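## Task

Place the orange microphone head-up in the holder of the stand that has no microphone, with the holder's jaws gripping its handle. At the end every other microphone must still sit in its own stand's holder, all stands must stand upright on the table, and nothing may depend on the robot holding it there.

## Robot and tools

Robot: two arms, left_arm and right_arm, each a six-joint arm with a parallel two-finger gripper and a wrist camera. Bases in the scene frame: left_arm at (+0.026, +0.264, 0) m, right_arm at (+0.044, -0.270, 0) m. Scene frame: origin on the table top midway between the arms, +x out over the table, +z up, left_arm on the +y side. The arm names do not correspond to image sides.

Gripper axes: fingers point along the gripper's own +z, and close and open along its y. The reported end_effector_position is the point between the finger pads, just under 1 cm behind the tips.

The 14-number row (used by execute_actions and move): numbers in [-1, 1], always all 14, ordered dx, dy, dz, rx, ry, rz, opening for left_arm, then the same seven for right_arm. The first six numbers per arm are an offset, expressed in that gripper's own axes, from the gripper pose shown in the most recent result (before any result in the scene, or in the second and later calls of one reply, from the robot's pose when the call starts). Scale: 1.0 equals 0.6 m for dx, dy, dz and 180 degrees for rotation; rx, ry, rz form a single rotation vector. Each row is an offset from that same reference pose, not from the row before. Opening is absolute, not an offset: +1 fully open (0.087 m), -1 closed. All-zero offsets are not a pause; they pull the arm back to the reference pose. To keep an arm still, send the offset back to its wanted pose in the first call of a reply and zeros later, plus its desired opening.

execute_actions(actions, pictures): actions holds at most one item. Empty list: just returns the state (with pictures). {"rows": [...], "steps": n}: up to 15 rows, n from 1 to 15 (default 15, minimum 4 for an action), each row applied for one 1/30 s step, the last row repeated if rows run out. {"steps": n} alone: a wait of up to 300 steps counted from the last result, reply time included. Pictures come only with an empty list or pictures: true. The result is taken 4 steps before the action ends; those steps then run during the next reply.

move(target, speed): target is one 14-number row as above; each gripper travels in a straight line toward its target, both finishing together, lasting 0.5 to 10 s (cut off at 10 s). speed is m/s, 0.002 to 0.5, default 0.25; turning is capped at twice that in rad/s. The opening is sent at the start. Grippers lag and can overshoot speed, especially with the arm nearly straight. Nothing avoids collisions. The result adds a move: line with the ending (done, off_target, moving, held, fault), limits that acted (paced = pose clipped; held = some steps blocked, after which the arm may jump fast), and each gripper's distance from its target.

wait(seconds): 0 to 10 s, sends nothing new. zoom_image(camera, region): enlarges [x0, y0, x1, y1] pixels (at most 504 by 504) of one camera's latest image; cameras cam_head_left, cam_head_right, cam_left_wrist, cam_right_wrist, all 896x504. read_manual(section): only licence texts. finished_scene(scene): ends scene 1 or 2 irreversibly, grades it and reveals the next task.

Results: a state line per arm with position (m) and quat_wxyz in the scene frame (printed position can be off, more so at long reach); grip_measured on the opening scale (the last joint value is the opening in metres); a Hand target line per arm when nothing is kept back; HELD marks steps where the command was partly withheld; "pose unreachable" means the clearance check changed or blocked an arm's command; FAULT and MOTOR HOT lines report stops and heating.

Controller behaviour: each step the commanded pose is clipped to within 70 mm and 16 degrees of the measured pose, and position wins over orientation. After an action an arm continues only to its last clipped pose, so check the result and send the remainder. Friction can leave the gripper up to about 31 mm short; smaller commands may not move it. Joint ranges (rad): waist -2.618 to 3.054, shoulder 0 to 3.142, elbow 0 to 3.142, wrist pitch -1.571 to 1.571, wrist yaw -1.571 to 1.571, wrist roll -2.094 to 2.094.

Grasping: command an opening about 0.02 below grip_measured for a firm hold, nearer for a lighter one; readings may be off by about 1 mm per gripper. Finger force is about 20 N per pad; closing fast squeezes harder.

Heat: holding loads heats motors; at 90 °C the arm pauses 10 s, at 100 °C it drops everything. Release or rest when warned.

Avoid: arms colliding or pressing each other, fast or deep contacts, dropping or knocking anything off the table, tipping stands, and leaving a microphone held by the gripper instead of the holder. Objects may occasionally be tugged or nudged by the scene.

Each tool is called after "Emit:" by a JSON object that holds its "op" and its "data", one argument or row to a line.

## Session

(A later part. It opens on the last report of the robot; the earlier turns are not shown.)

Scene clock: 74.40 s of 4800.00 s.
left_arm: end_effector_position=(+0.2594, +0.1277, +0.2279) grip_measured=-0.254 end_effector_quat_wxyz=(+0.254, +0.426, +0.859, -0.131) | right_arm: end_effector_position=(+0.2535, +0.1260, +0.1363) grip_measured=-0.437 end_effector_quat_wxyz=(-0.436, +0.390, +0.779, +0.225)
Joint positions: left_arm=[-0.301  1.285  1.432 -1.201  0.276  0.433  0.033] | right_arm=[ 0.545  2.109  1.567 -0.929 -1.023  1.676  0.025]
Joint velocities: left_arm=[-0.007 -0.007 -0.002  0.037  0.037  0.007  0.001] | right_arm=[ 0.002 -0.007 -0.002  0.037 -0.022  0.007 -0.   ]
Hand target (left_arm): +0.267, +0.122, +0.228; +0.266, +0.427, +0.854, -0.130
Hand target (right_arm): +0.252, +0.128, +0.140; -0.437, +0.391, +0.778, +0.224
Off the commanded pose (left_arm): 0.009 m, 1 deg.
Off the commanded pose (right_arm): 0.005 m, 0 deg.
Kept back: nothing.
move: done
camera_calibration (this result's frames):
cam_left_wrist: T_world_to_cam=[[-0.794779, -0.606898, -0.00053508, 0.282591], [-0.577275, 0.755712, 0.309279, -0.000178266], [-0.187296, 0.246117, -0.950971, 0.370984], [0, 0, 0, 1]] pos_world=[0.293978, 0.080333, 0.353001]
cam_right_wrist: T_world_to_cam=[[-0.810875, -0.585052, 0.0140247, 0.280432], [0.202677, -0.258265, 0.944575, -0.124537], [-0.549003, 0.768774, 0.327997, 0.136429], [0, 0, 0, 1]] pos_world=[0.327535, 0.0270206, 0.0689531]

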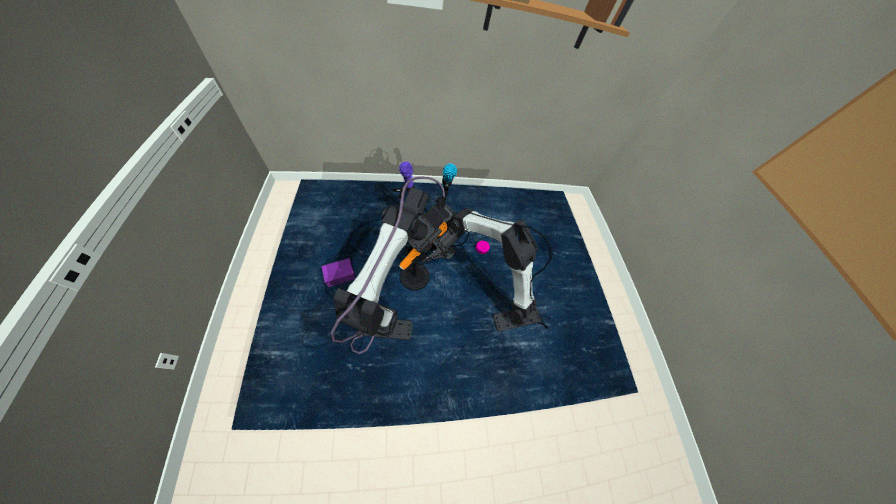

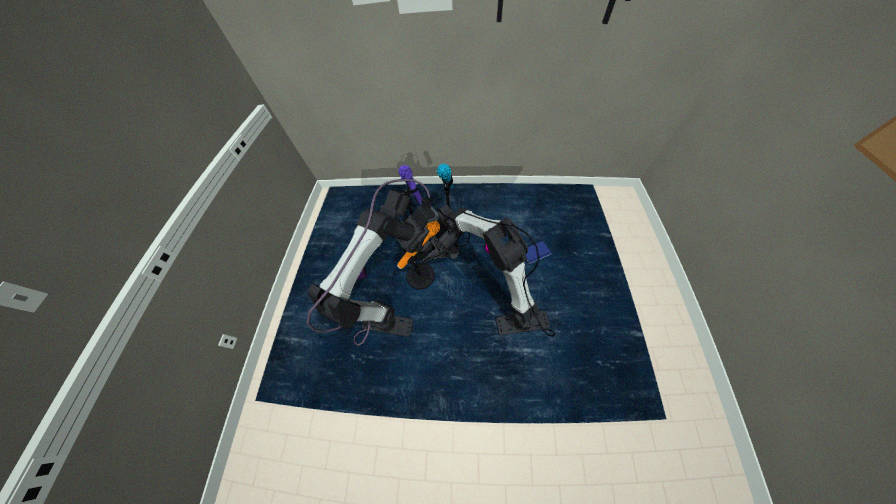

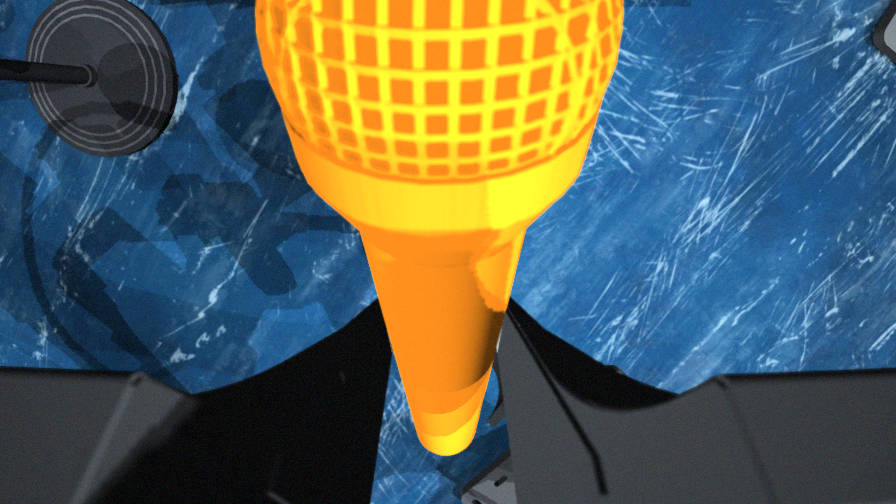

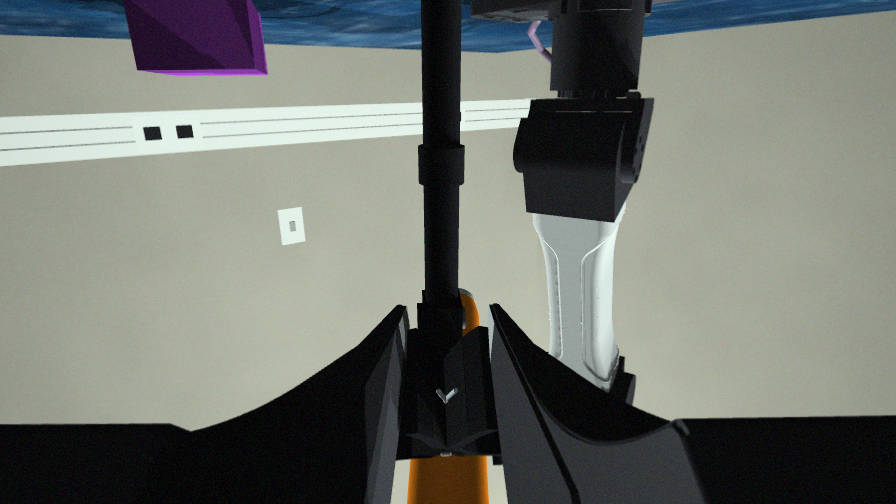

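Emit:
{"op": "move", "data": {
  "target": [-0.008,0.006,0.022,0,-0.02,0,-0.28, 0.008,0,0,0,0,0,-0.45],
  "speed": 0.03
}}

Emit:
{"op": "zoom_image", "data": {
  "camera": "cam_head_right",
  "region": [380, 210, 460, 290]
}}

Scene clock: 75.93 s of 4800.00 s.
left_arm: end_effector_position=(+0.2622, +0.1234, +0.2134) grip_measured=-0.255 end_effector_quat_wxyz=(+0.252, +0.425, +0.858, -0.138) | right_arm: end_effector_position=(+0.2539, +0.1257, +0.1359) grip_measured=-0.437 end_effector_quat_wxyz=(-0.435, +0.390, +0.780, +0.225)
Joint positions: left_arm=[-0.301  1.285  1.37  -1.143  0.291  0.429  0.033] | right_arm=[ 0.544  2.109  1.567 -0.929 -1.02   1.674  0.025]
Joint velocities: left_arm=[ 0.007 -0.002  0.002  0.022 -0.022  0.007  0.   ] | right_arm=[-0.017 -0.007  0.007  0.007 -0.051 -0.066  0.001]
Hand target (left_arm): +0.269, +0.121, +0.220; +0.280, +0.421, +0.851, -0.144
Hand target (right_arm): +0.252, +0.128, +0.140; -0.436, +0.390, +0.779, +0.225
Off the commanded pose (left_arm): 0.009 m, 4 deg.
Off the commanded pose (right_arm): 0.005 m, 0 deg.
Kept back: nothing.
move: off_target (left_arm)
camera_calibration (this result's frames):
cam_left_wrist: T_world_to_cam=[[-0.797629, -0.602969, 0.0147349, 0.279227], [-0.570597, 0.762273, 0.305546, 0.00748531], [-0.195467, 0.235304, -0.952063, 0.362578], [0, 0, 0, 1]] pos_world=[0.297862, 0.077343, 0.338795]
cam_right_wrist: T_world_to_cam=[[-0.810911, -0.585041, 0.0122458, 0.280806], [0.200062, -0.257513, 0.945337, -0.123845], [-0.549908, 0.769034, 0.325864, 0.137452], [0, 0, 0, 1]] pos_world=[0.328071, 0.0266856, 0.068846]

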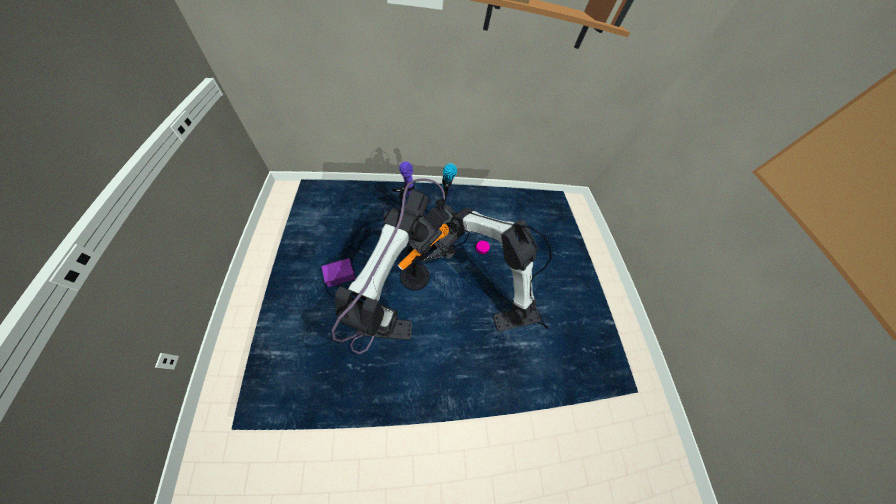

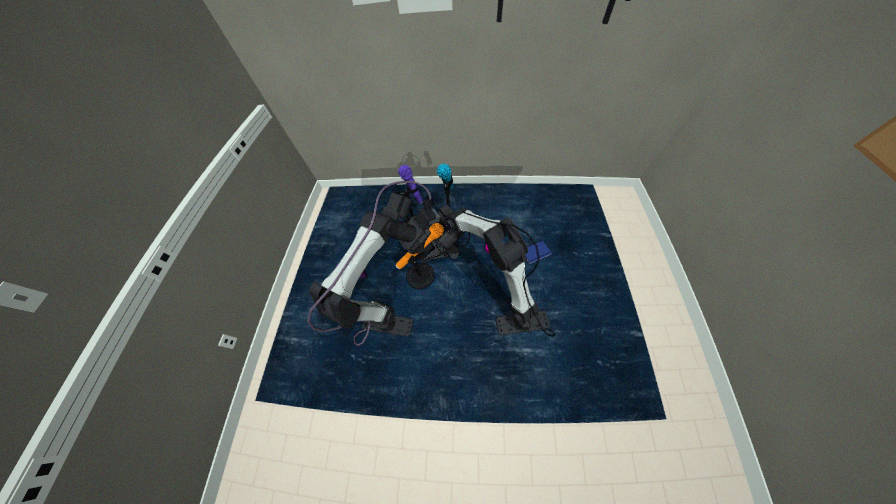

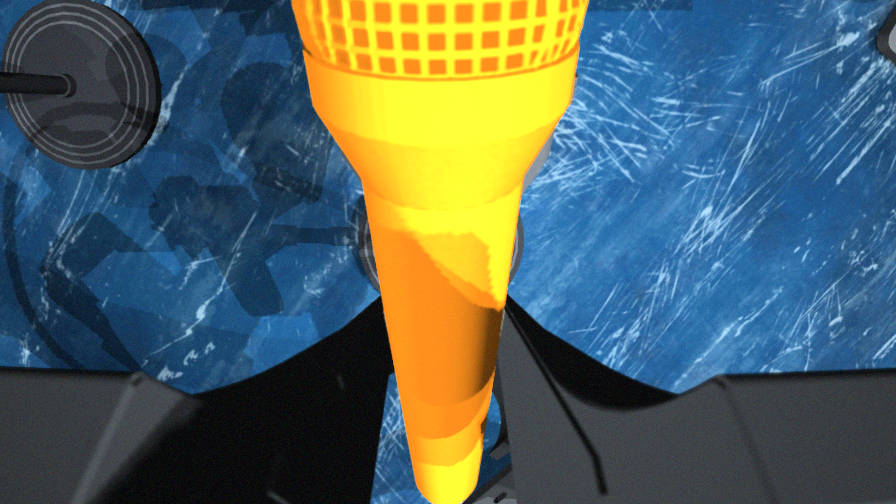

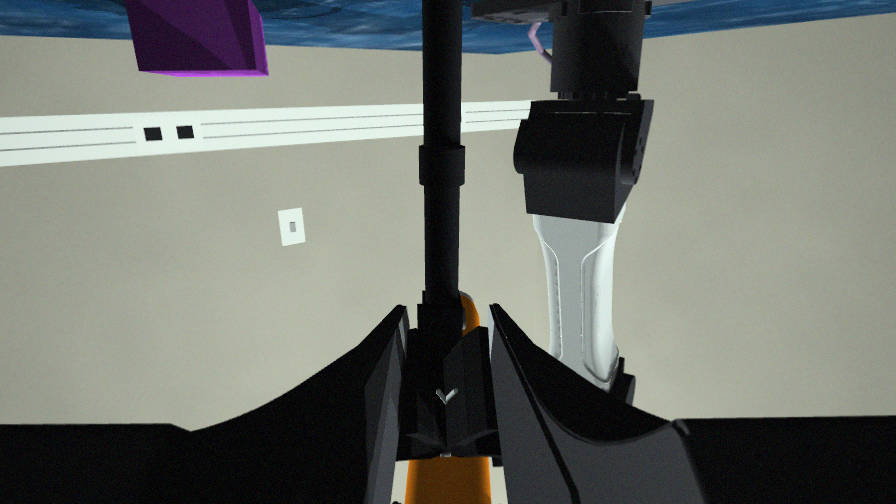

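Region (380, 210, 460, 290) of cam_head_right's 896x504 image, scaled by 6.300, with more detail than that image has.

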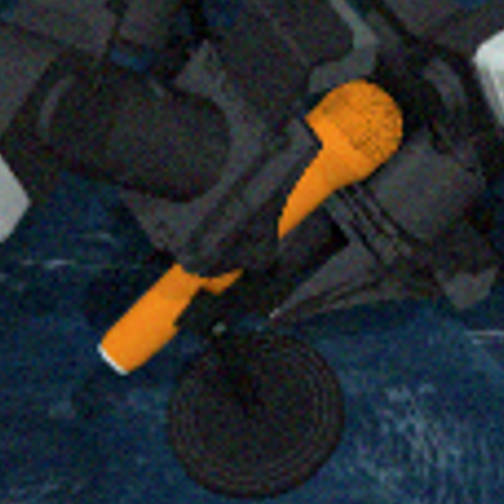

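Emit:
{"op": "move", "data": {
  "target": [-0.012,0.004,-0.018,0,-0.085,0,-0.28, 0.008,0,0,0,0,0,-0.45],
  "speed": 0.08
}}

Emit:
{"op": "zoom_image", "data": {
  "camera": "cam_head_right",
  "region": [380, 210, 460, 290]
}}

Scene clock: 78.27 s of 4800.00 s.
left_arm: end_effector_position=(+0.2585, +0.1284, +0.2158) grip_measured=-0.255 end_effector_quat_wxyz=(+0.331, +0.400, +0.833, -0.191) | right_arm: end_effector_position=(+0.2539, +0.1254, +0.1358) grip_measured=-0.437 end_effector_quat_wxyz=(-0.434, +0.389, +0.781, +0.226)
Joint positions: left_arm=[-0.185  1.117  1.187 -0.977  0.455  0.438  0.033] | right_arm=[ 0.543  2.109  1.567 -0.93  -1.02   1.668  0.025]
Joint velocities: left_arm=[ 0.007 -0.017 -0.017  0.051 -0.037 -0.037  0.001] | right_arm=[-0.022 -0.017 -0.002  0.007 -0.081 -0.037 -0.   ]
Hand target (left_arm): +0.264, +0.125, +0.227; +0.362, +0.402, +0.818, -0.196
Hand target (right_arm): +0.252, +0.128, +0.140; -0.435, +0.390, +0.780, +0.225
Off the commanded pose (left_arm): 0.013 m, 4 deg.
Off the commanded pose (right_arm): 0.005 m, 0 deg.
Kept back: nothing.
move: off_target (left_arm)
camera_calibration (this result's frames):
cam_left_wrist: T_world_to_cam=[[-0.790009, -0.611434, 0.0450959, 0.271825], [-0.604383, 0.78903, 0.110239, 0.0482032], [-0.102986, 0.0598349, -0.992881, 0.370402], [0, 0, 0, 1]] pos_world=[0.282024, 0.106007, 0.350193]
cam_right_wrist: T_world_to_cam=[[-0.809672, -0.586827, 0.00809764, 0.281101], [0.197217, -0.259062, 0.945512, -0.122983], [-0.552754, 0.767151, 0.325488, 0.138808], [0, 0, 0, 1]] pos_world=[0.32858, 0.0266109, 0.0688257]

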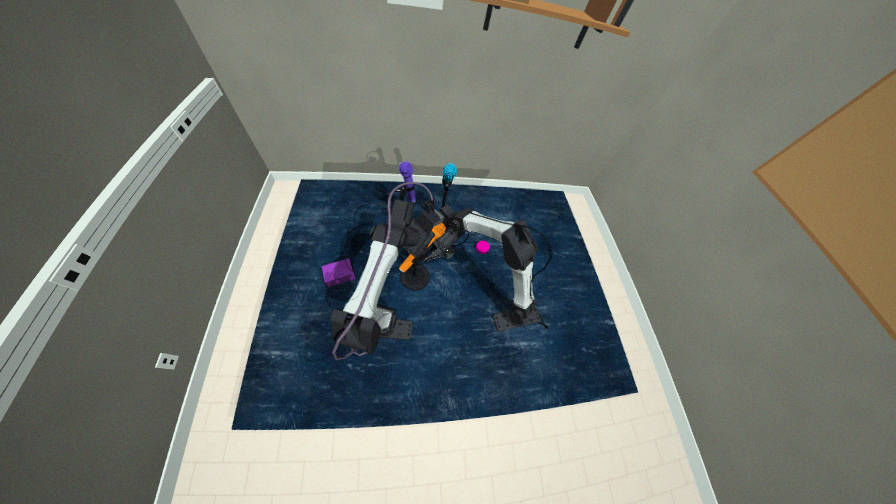

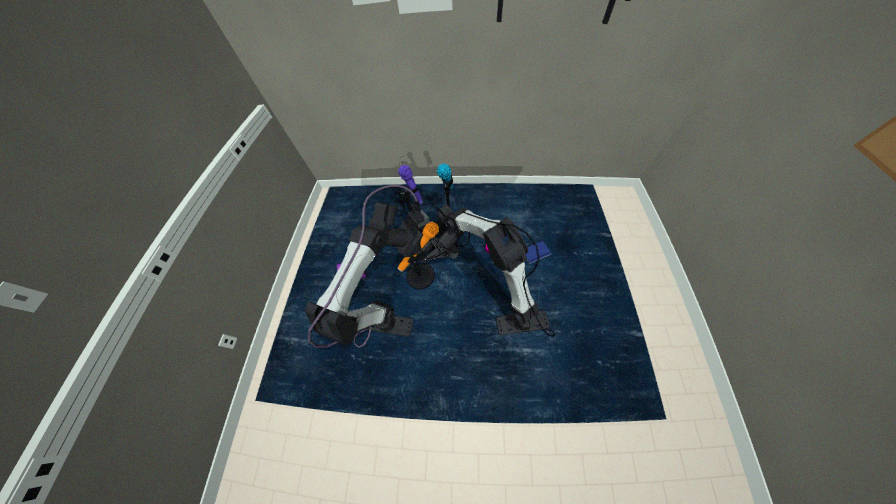

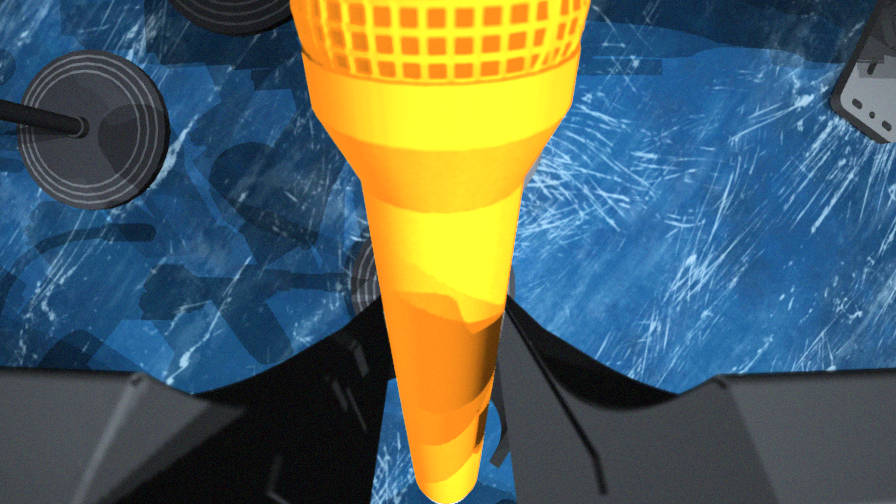

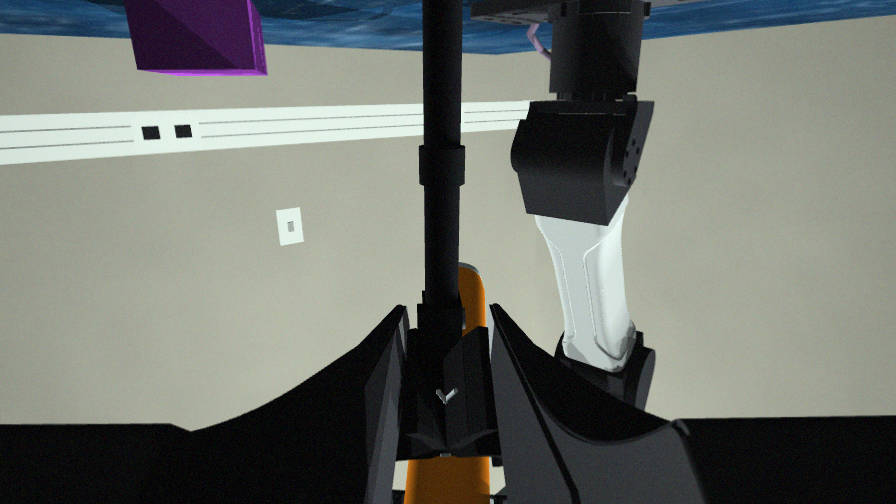

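Region (380, 210, 460, 290) of cam_head_right's 896x504 image, scaled by 6.300, with more detail than that image has.

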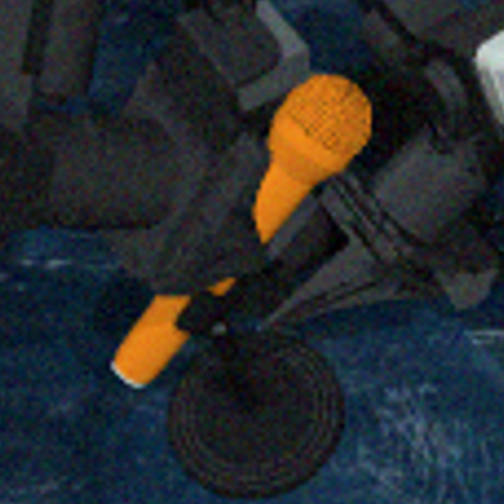

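Emit:
{"op": "execute_actions", "data": {
  "actions": [
    {"rows":[[-0.015,0,-0.005,0,-0.02,0,-0.28,0,0,0,0,0,0,-0.4],[-0.015,0,-0.005,0,-0.02,0,-0.28,0,0,0,0,0,0,-0.35],[-0.015,0,-0.005,0,-0.02,0,-0.28,0,0,0,0,0,0,-0.3],[-0.015,0,-0.005,0,-0.02,0,-0.28,0,0,0,0,0,0,-0.25],[-0.015,0,-0.005,0,-0.02,0,-0.28,0,0,0,0,0,0,-0.2],[-0.015,0,-0.005,0,-0.02,0,-0.28,0,0,0,0,0,0,-0.15],[-0.015,0,-0.005,0,-0.02,0,-0.28,0,0,0,0,0,0,-0.1],[-0.015,0,-0.005,0,-0.02,0,-0.28,0,0,0,0,0,0,-0.05],[-0.015,0,-0.005,0,-0.02,0,-0.28,0,0,0,0,0,0,0.0],[-0.015,0,-0.005,0,-0.02,0,-0.28,0,0,0,0,0,0,0.05],[-0.015,0,-0.005,0,-0.02,0,-0.28,0,0,0,0,0,0,0.1],[-0.015,0,-0.005,0,-0.02,0,-0.28,0,0,0,0,0,0,0.2],[-0.015,0,-0.005,0,-0.02,0,-0.28,0,0,0,0,0,0,0.3],[-0.015,0,-0.005,0,-0.02,0,-0.28,0,0,0,0,0,0,0.5],[-0.015,0,-0.005,0,-0.02,0,-0.28,0,0,0,0,0,0,0.7]],"steps":15}
  ]
}}

Emit:
{"op": "wait", "data": {
  "seconds": 0.3
}}

Scene clock: 78.97 s of 4800.00 s.
left_arm: end_effector_position=(+0.2594, +0.1280, +0.2169) grip_measured=-0.255 end_effector_quat_wxyz=(+0.334, +0.396, +0.833, -0.196) | right_arm: end_effector_position=(+0.2535, +0.1254, +0.1375) grip_measured=+0.076 end_effector_quat_wxyz=(-0.438, +0.385, +0.779, +0.229)
Joint positions: left_arm=[-0.177  1.117  1.187 -0.972  0.467  0.432  0.033] | right_arm=[ 0.543  2.109  1.567 -0.93  -1.03   1.663  0.047]
Joint velocities: left_arm=[ 0.022 -0.017  0.002  0.022 -0.081 -0.022 -0.001] | right_arm=[ 0.002 -0.002 -0.007 -0.051 -0.066 -0.051  0.045]
Steps of this call (steps 1 to 10: nothing new was sent; steps 11 to 21: the first 11 steps of this action). Readings (end_effector_position):
11: left_arm (+0.2587, +0.1281, +0.2161) | right_arm (+0.2539, +0.1253, +0.1358)
12: left_arm (+0.2587, +0.1282, +0.2162) | right_arm (+0.2539, +0.1253, +0.1358)
14: left_arm (+0.2589, +0.1286, +0.2163) | right_arm (+0.2538, +0.1254, +0.1360)
18: left_arm (+0.2587, +0.1282, +0.2165) | right_arm (+0.2536, +0.1255, +0.1368)
21: the state above

Scene clock: 79.40 s of 4800.00 s.
left_arm: end_effector_position=(+0.2600, +0.1283, +0.2172) grip_measured=-0.255 end_effector_quat_wxyz=(+0.335, +0.396, +0.832, -0.195) | right_arm: end_effector_position=(+0.2537, +0.1252, +0.1368) grip_measured=+0.700 end_effector_quat_wxyz=(-0.436, +0.386, +0.780, +0.228)
Joint positions: left_arm=[-0.176  1.117  1.187 -0.97   0.468  0.434  0.033] | right_arm=[ 0.543  2.109  1.567 -0.93  -1.026  1.663  0.074]
Joint velocities: left_arm=[ 0.007 -0.007 -0.002  0.037 -0.051 -0.007 -0.001] | right_arm=[-0.002  0.002 -0.002  0.037 -0.022 -0.022  0.   ]
Hand target (left_arm): +0.261, +0.125, +0.224; +0.356, +0.394, +0.822, -0.204
Hand target (right_arm): +0.254, +0.125, +0.136; -0.434, +0.388, +0.781, +0.226
Off the commanded pose (left_arm): 0.008 m, 3 deg.
Off the commanded pose (right_arm): 0.001 m, 0 deg.
Kept back: nothing.
Steps of this call (steps 1 to 4: the last 4 steps of your previous action; steps 5 to 13: nothing new was sent). Readings (end_effector_position):
1: left_arm (+0.2600, +0.1282, +0.2171) | right_arm (+0.2535, +0.1254, +0.1377)
2: left_arm (+0.2600, +0.1282, +0.2172) | right_arm (+0.2535, +0.1254, +0.1375)
4: left_arm (+0.2600, +0.1282, +0.2172) | right_arm (+0.2536, +0.1253, +0.1371)
8: left_arm (+0.2600, +0.1283, +0.2172) | right_arm (+0.2537, +0.1253, +0.1369)
13: the state above
camera_calibration (this result's frames):
cam_left_wrist: T_world_to_cam=[[-0.787278, -0.614407, 0.0519273, 0.271011], [-0.608118, 0.787612, 0.0993002, 0.0526343], [-0.101909, 0.046599, -0.993702, 0.37348], [0, 0, 0, 1]] pos_world=[0.28343, 0.107652, 0.351829]
cam_right_wrist: T_world_to_cam=[[-0.808046, -0.589109, 0.00354848, 0.281384], [0.197625, -0.265386, 0.943671, -0.122959], [-0.554983, 0.763231, 0.330867, 0.138809], [0, 0, 0, 1]] pos_world=[0.328707, 0.0271911, 0.0691069]

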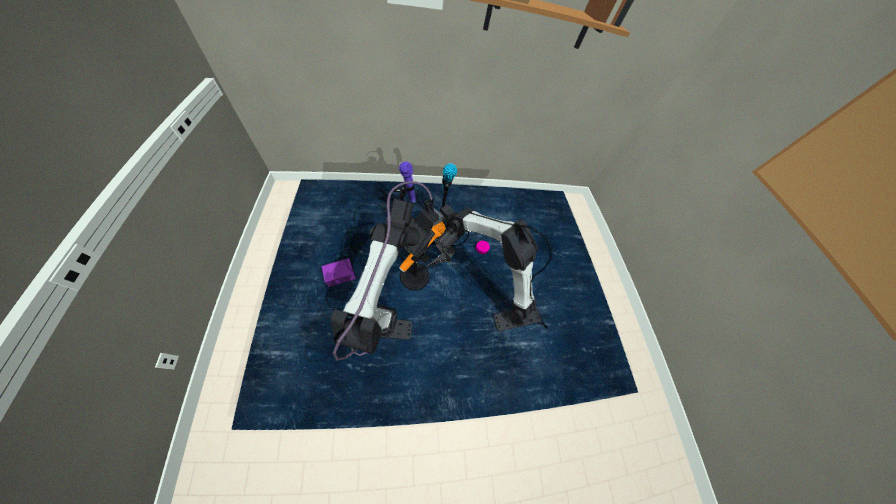

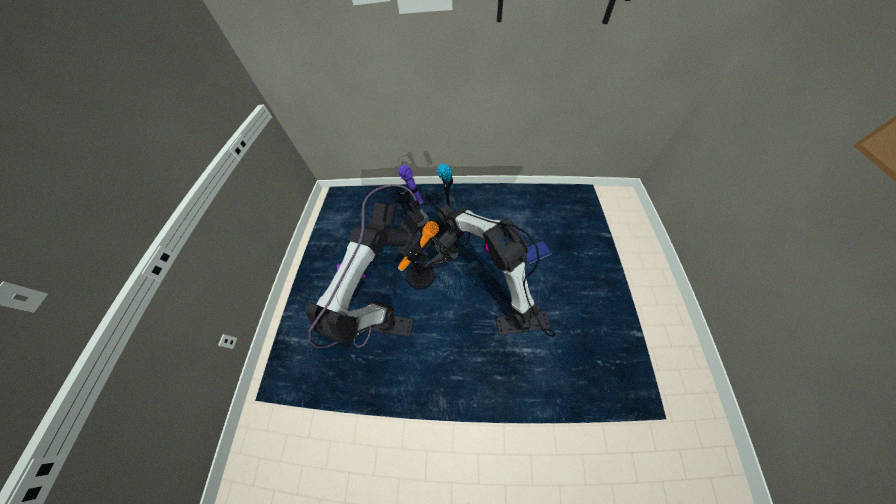

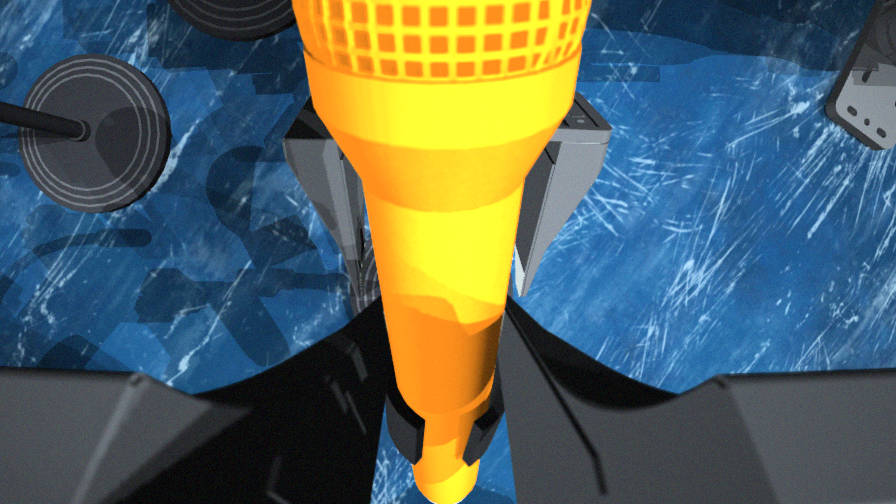

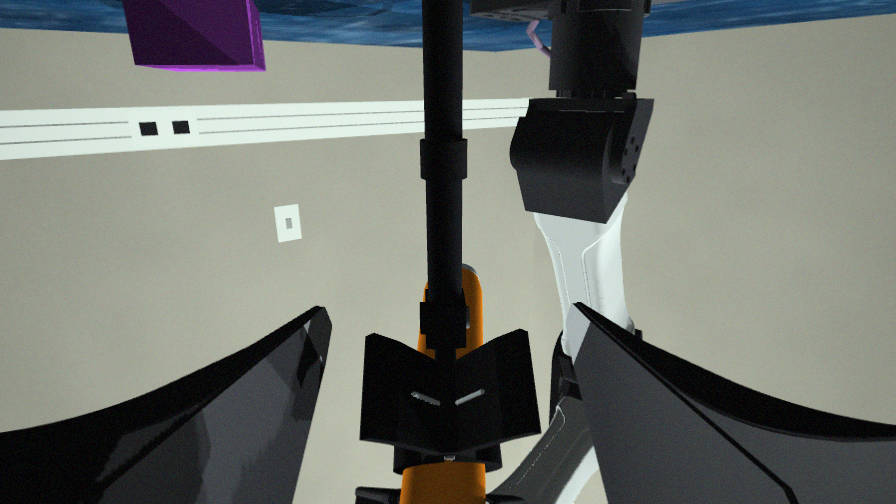

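Jaws closed. Release the left slowly, then retreat.

Emit:
{"op": "execute_actions", "data": {
  "actions": [
    {"rows":[[0,0,0,0,0,0,-0.265,0,0,0,0,0,0,0.7],[0,0,0,0,0,0,-0.255,0,0,0,0,0,0,0.7],[0,0,0,0,0,0,-0.245,0,0,0,0,0,0,0.7],[0,0,0,0,0,0,-0.23,0,0,0,0,0,0,0.7],[0,0,0,0,0,0,-0.21,0,0,0,0,0,0,0.7],[0,0,0,0,0,0,-0.18,0,0,0,0,0,0,0.7],[0,0,0,0,0,0,-0.14,0,0,0,0,0,0,0.7],[0,0,0,0,0,0,-0.05,0,0,0,0,0,0,0.7],[0,0,0,0,0,0,0.1,0,0,0,0,0,0,0.7],[0,0,0,0,0,0,0.3,0,0,0,0,0,0,0.7],[0,0,0,0,0,0,0.5,0,0,0,0,0,0,0.7],[0,0,0,0,0,0,0.7,0,0,0,0,0,0,0.7]],"steps":14}
  ]
}}

Emit:
{"op": "move", "data": {
  "target": [-0.01,0,-0.14,0,0,0,0.7, -0.04,0,-0.09,0,0,0,0.7],
  "speed": 0.12
}}

Emit:
{"op": "zoom_image", "data": {
  "camera": "cam_head_right",
  "region": [360, 150, 500, 300]
}}

Scene clock: 79.97 s of 4800.00 s.
left_arm: end_effector_position=(+0.2590, +0.1283, +0.2167) grip_measured=+0.196 end_effector_quat_wxyz=(+0.333, +0.398, +0.832, -0.196) | right_arm: end_effector_position=(+0.2538, +0.1252, +0.1367) grip_measured=+0.700 end_effector_quat_wxyz=(-0.436, +0.386, +0.781, +0.228)
Joint positions: left_arm=[-0.176  1.117  1.187 -0.975  0.469  0.437  0.052] | right_arm=[ 0.543  2.109  1.567 -0.93  -1.025  1.663  0.074]
Joint velocities: left_arm=[ 0.012 -0.012 -0.007 -0.11  -0.051  0.007  0.184] | right_arm=[-0.007 -0.007 -0.002 -0.007  0.066  0.022  0.   ]
Steps of this call (steps 1 to 7: nothing new was sent; steps 8 to 17: the first 10 steps of this action). Readings (end_effector_position):
8: left_arm (+0.2600, +0.1283, +0.2171) | right_arm (+0.2538, +0.1252, +0.1367)
9: left_arm (+0.2599, +0.1284, +0.2171) | right_arm (+0.2538, +0.1252, +0.1367)
11: left_arm (+0.2598, +0.1284, +0.2170) | right_arm (+0.2538, +0.1252, +0.1367)
15: left_arm (+0.2590, +0.1283, +0.2167) | right_arm (+0.2538, +0.1252, +0.1367)
17: the state above

Scene clock: 81.67 s of 4800.00 s.
left_arm: end_effector_position=(+0.2273, +0.1762, +0.2740) grip_measured=+0.700 end_effector_quat_wxyz=(+0.328, +0.398, +0.834, -0.193) | right_arm: end_effector_position=(+0.2858, +0.0780, +0.1488) grip_measured=+0.700 end_effector_quat_wxyz=(-0.433, +0.384, +0.781, +0.235)
Joint positions: left_arm=[ 0.061  1.117  1.468 -1.383  0.597  0.669  0.074] | right_arm=[ 0.4    2.147  1.675 -1.216 -1.026  1.395  0.074]
Joint velocities: left_arm=[-0.002 -0.007  0.012 -0.066 -0.066  0.037 -0.001] | right_arm=[ 0.007  0.012  0.007 -0.066  0.037 -0.022  0.   ]
Hand target (left_arm): +0.228, +0.176, +0.279; +0.332, +0.398, +0.833, -0.196
Hand target (right_arm): +0.288, +0.078, +0.145; -0.436, +0.386, +0.780, +0.230
Off your previous action's commanded pose (left_arm): 0.001 m, 0 deg at its last step (step 4 of this call).
Off your previous action's commanded pose (right_arm): 0.000 m, 0 deg at its last step (step 4 of this call).
Off the commanded pose (left_arm): 0.006 m, 1 deg.
Off the commanded pose (right_arm): 0.006 m, 1 deg.
Kept back: nothing.
move: done
camera_calibration (this result's frames):
cam_left_wrist: T_world_to_cam=[[-0.788593, -0.612659, 0.0526367, 0.271563], [-0.604813, 0.788242, 0.113467, -0.0154456], [-0.111007, 0.0576435, -0.992147, 0.42411], [0, 0, 0, 1]] pos_world=[0.25189, 0.154103, 0.408237]
cam_right_wrist: T_world_to_cam=[[-0.810337, -0.58588, -0.00993256, 0.281756], [0.186862, -0.274443, 0.943273, -0.149386], [-0.55537, 0.762513, 0.33187, 0.188691], [0, 0, 0, 1]] pos_world=[0.361025, -0.019802, 0.0810896]

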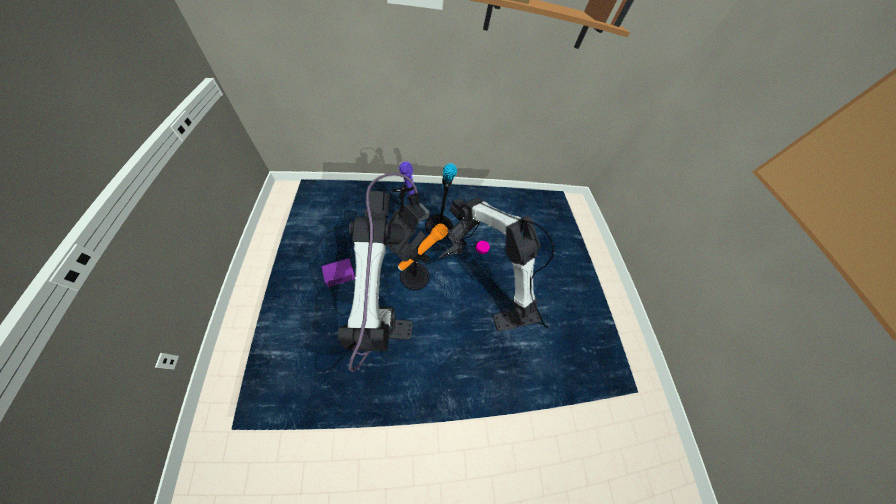

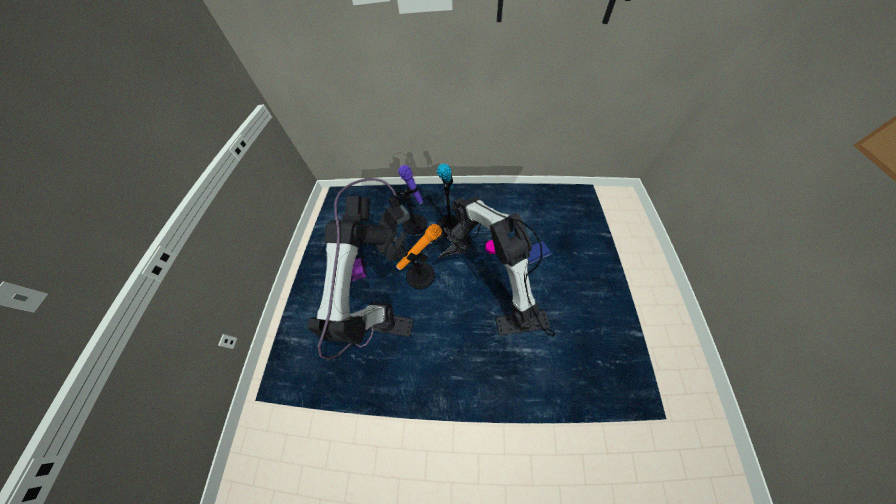

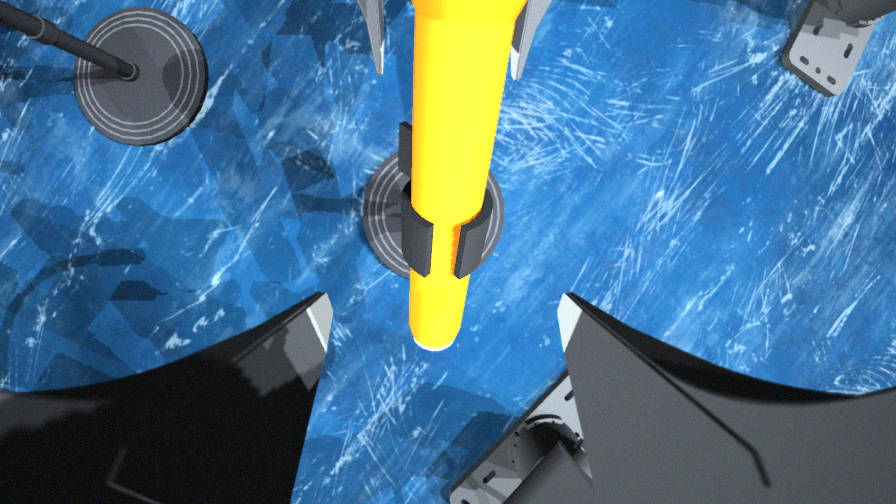

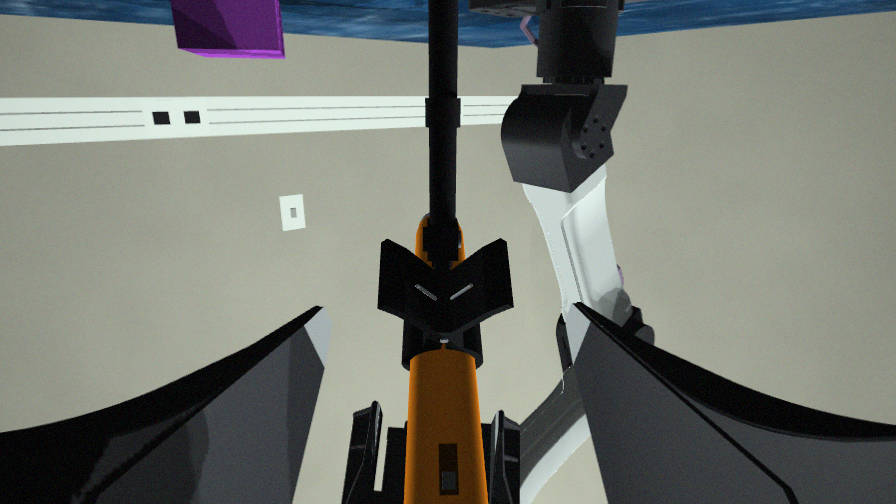

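Region (360, 150, 500, 300) of cam_head_right's 896x504 image, scaled by 3.360, with more detail than that image has; it fills the left 470 columns of this view, and the rest is white.

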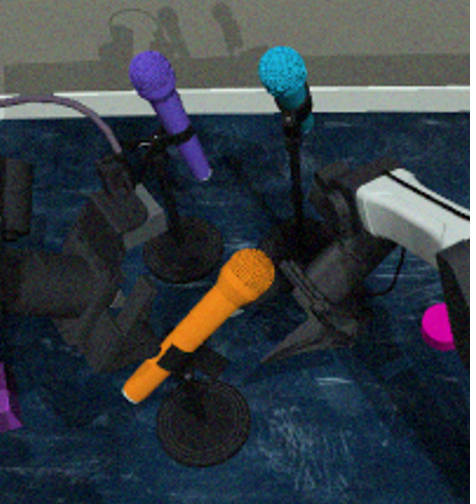

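Emit:
{"op": "execute_actions", "data": {
  "actions": []
}}

Scene clock: 82.10 s of 4800.00 s.
left_arm: end_effector_position=(+0.2269, +0.1762, +0.2739) grip_measured=+0.700 end_effector_quat_wxyz=(+0.328, +0.399, +0.834, -0.193) | right_arm: end_effector_position=(+0.2855, +0.0778, +0.1489) grip_measured=+0.700 end_effector_quat_wxyz=(-0.433, +0.384, +0.781, +0.234)
Joint positions: left_arm=[ 0.061  1.117  1.468 -1.384  0.598  0.671  0.074] | right_arm=[ 0.4    2.147  1.675 -1.217 -1.026  1.394  0.074]
Joint velocities: left_arm=[-0.012 -0.012 -0.007  0.037  0.007  0.007  0.   ] | right_arm=[ 0.002 -0.002  0.002  0.007 -0.022  0.022 -0.002]
Hand target (left_arm): +0.228, +0.176, +0.279; +0.332, +0.398, +0.833, -0.196
Hand target (right_arm): +0.288, +0.078, +0.145; -0.436, +0.386, +0.780, +0.230
Off the commanded pose (left_arm): 0.006 m, 1 deg.
Off the commanded pose (right_arm): 0.006 m, 1 deg.
Kept back: nothing.
Steps of this call (steps 1 to 13: nothing new was sent). Readings (end_effector_position):
1: left_arm (+0.2272, +0.1762, +0.2740) | right_arm (+0.2857, +0.0779, +0.1488)
2: left_arm (+0.2271, +0.1762, +0.2740) | right_arm (+0.2857, +0.0779, +0.1488)
4: left_arm (+0.2270, +0.1762, +0.2740) | right_arm (+0.2856, +0.0779, +0.1488)
8: left_arm (+0.2269, +0.1762, +0.2739) | right_arm (+0.2856, +0.0779, +0.1489)
13: the state above
camera_calibration (this result's frames):
cam_left_wrist: T_world_to_cam=[[-0.78946, -0.611497, 0.0531469, 0.271131], [-0.603575, 0.78913, 0.11389, -0.01613], [-0.111583, 0.0578336, -0.992071, 0.424063], [0, 0, 0, 1]] pos_world=[0.251629, 0.153999, 0.408127]
cam_right_wrist: T_world_to_cam=[[-0.809879, -0.586517, -0.0097196, 0.281385], [0.187302, -0.274262, 0.943238, -0.149548], [-0.555891, 0.762088, 0.331975, 0.188831], [0, 0, 0, 1]] pos_world=[0.360868, -0.0198847, 0.0811074]

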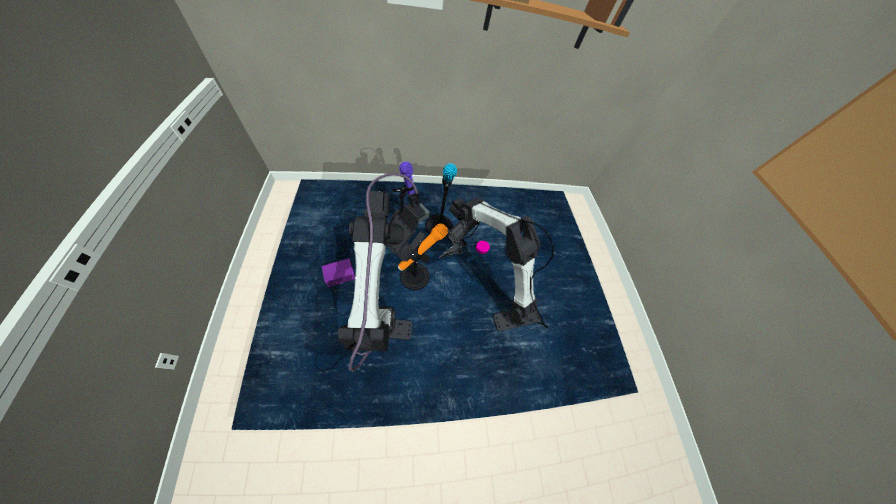

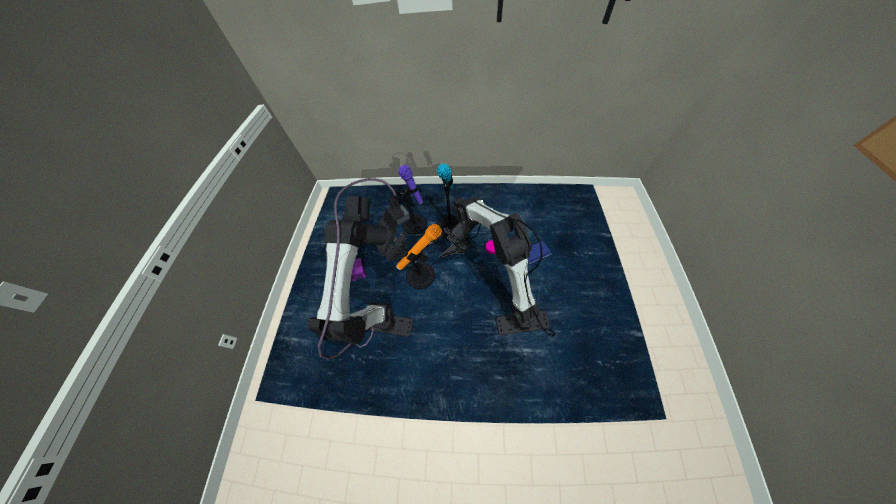

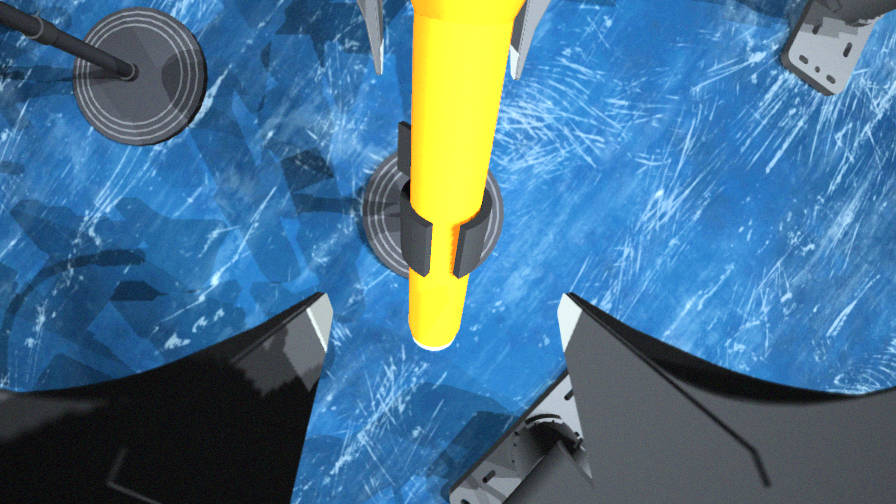

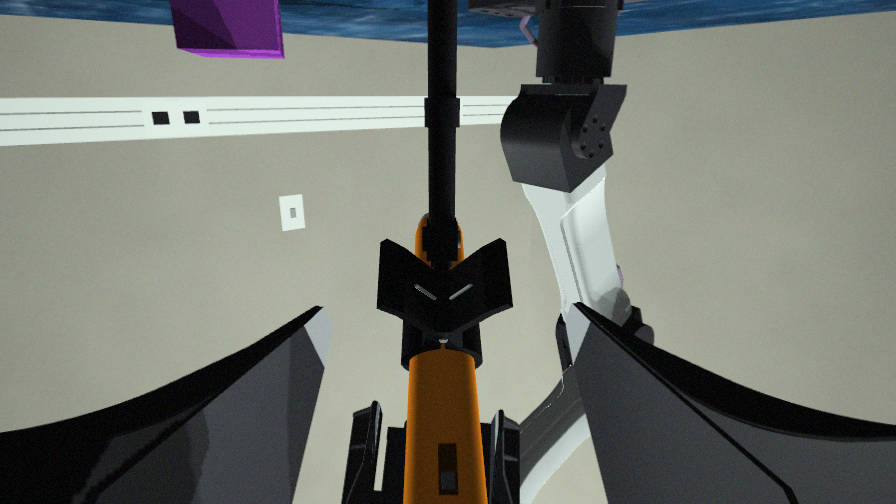

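Emit:
{"op": "finished_scene", "data": {
  "scene": 1
}}

The scene is finished: the task was done.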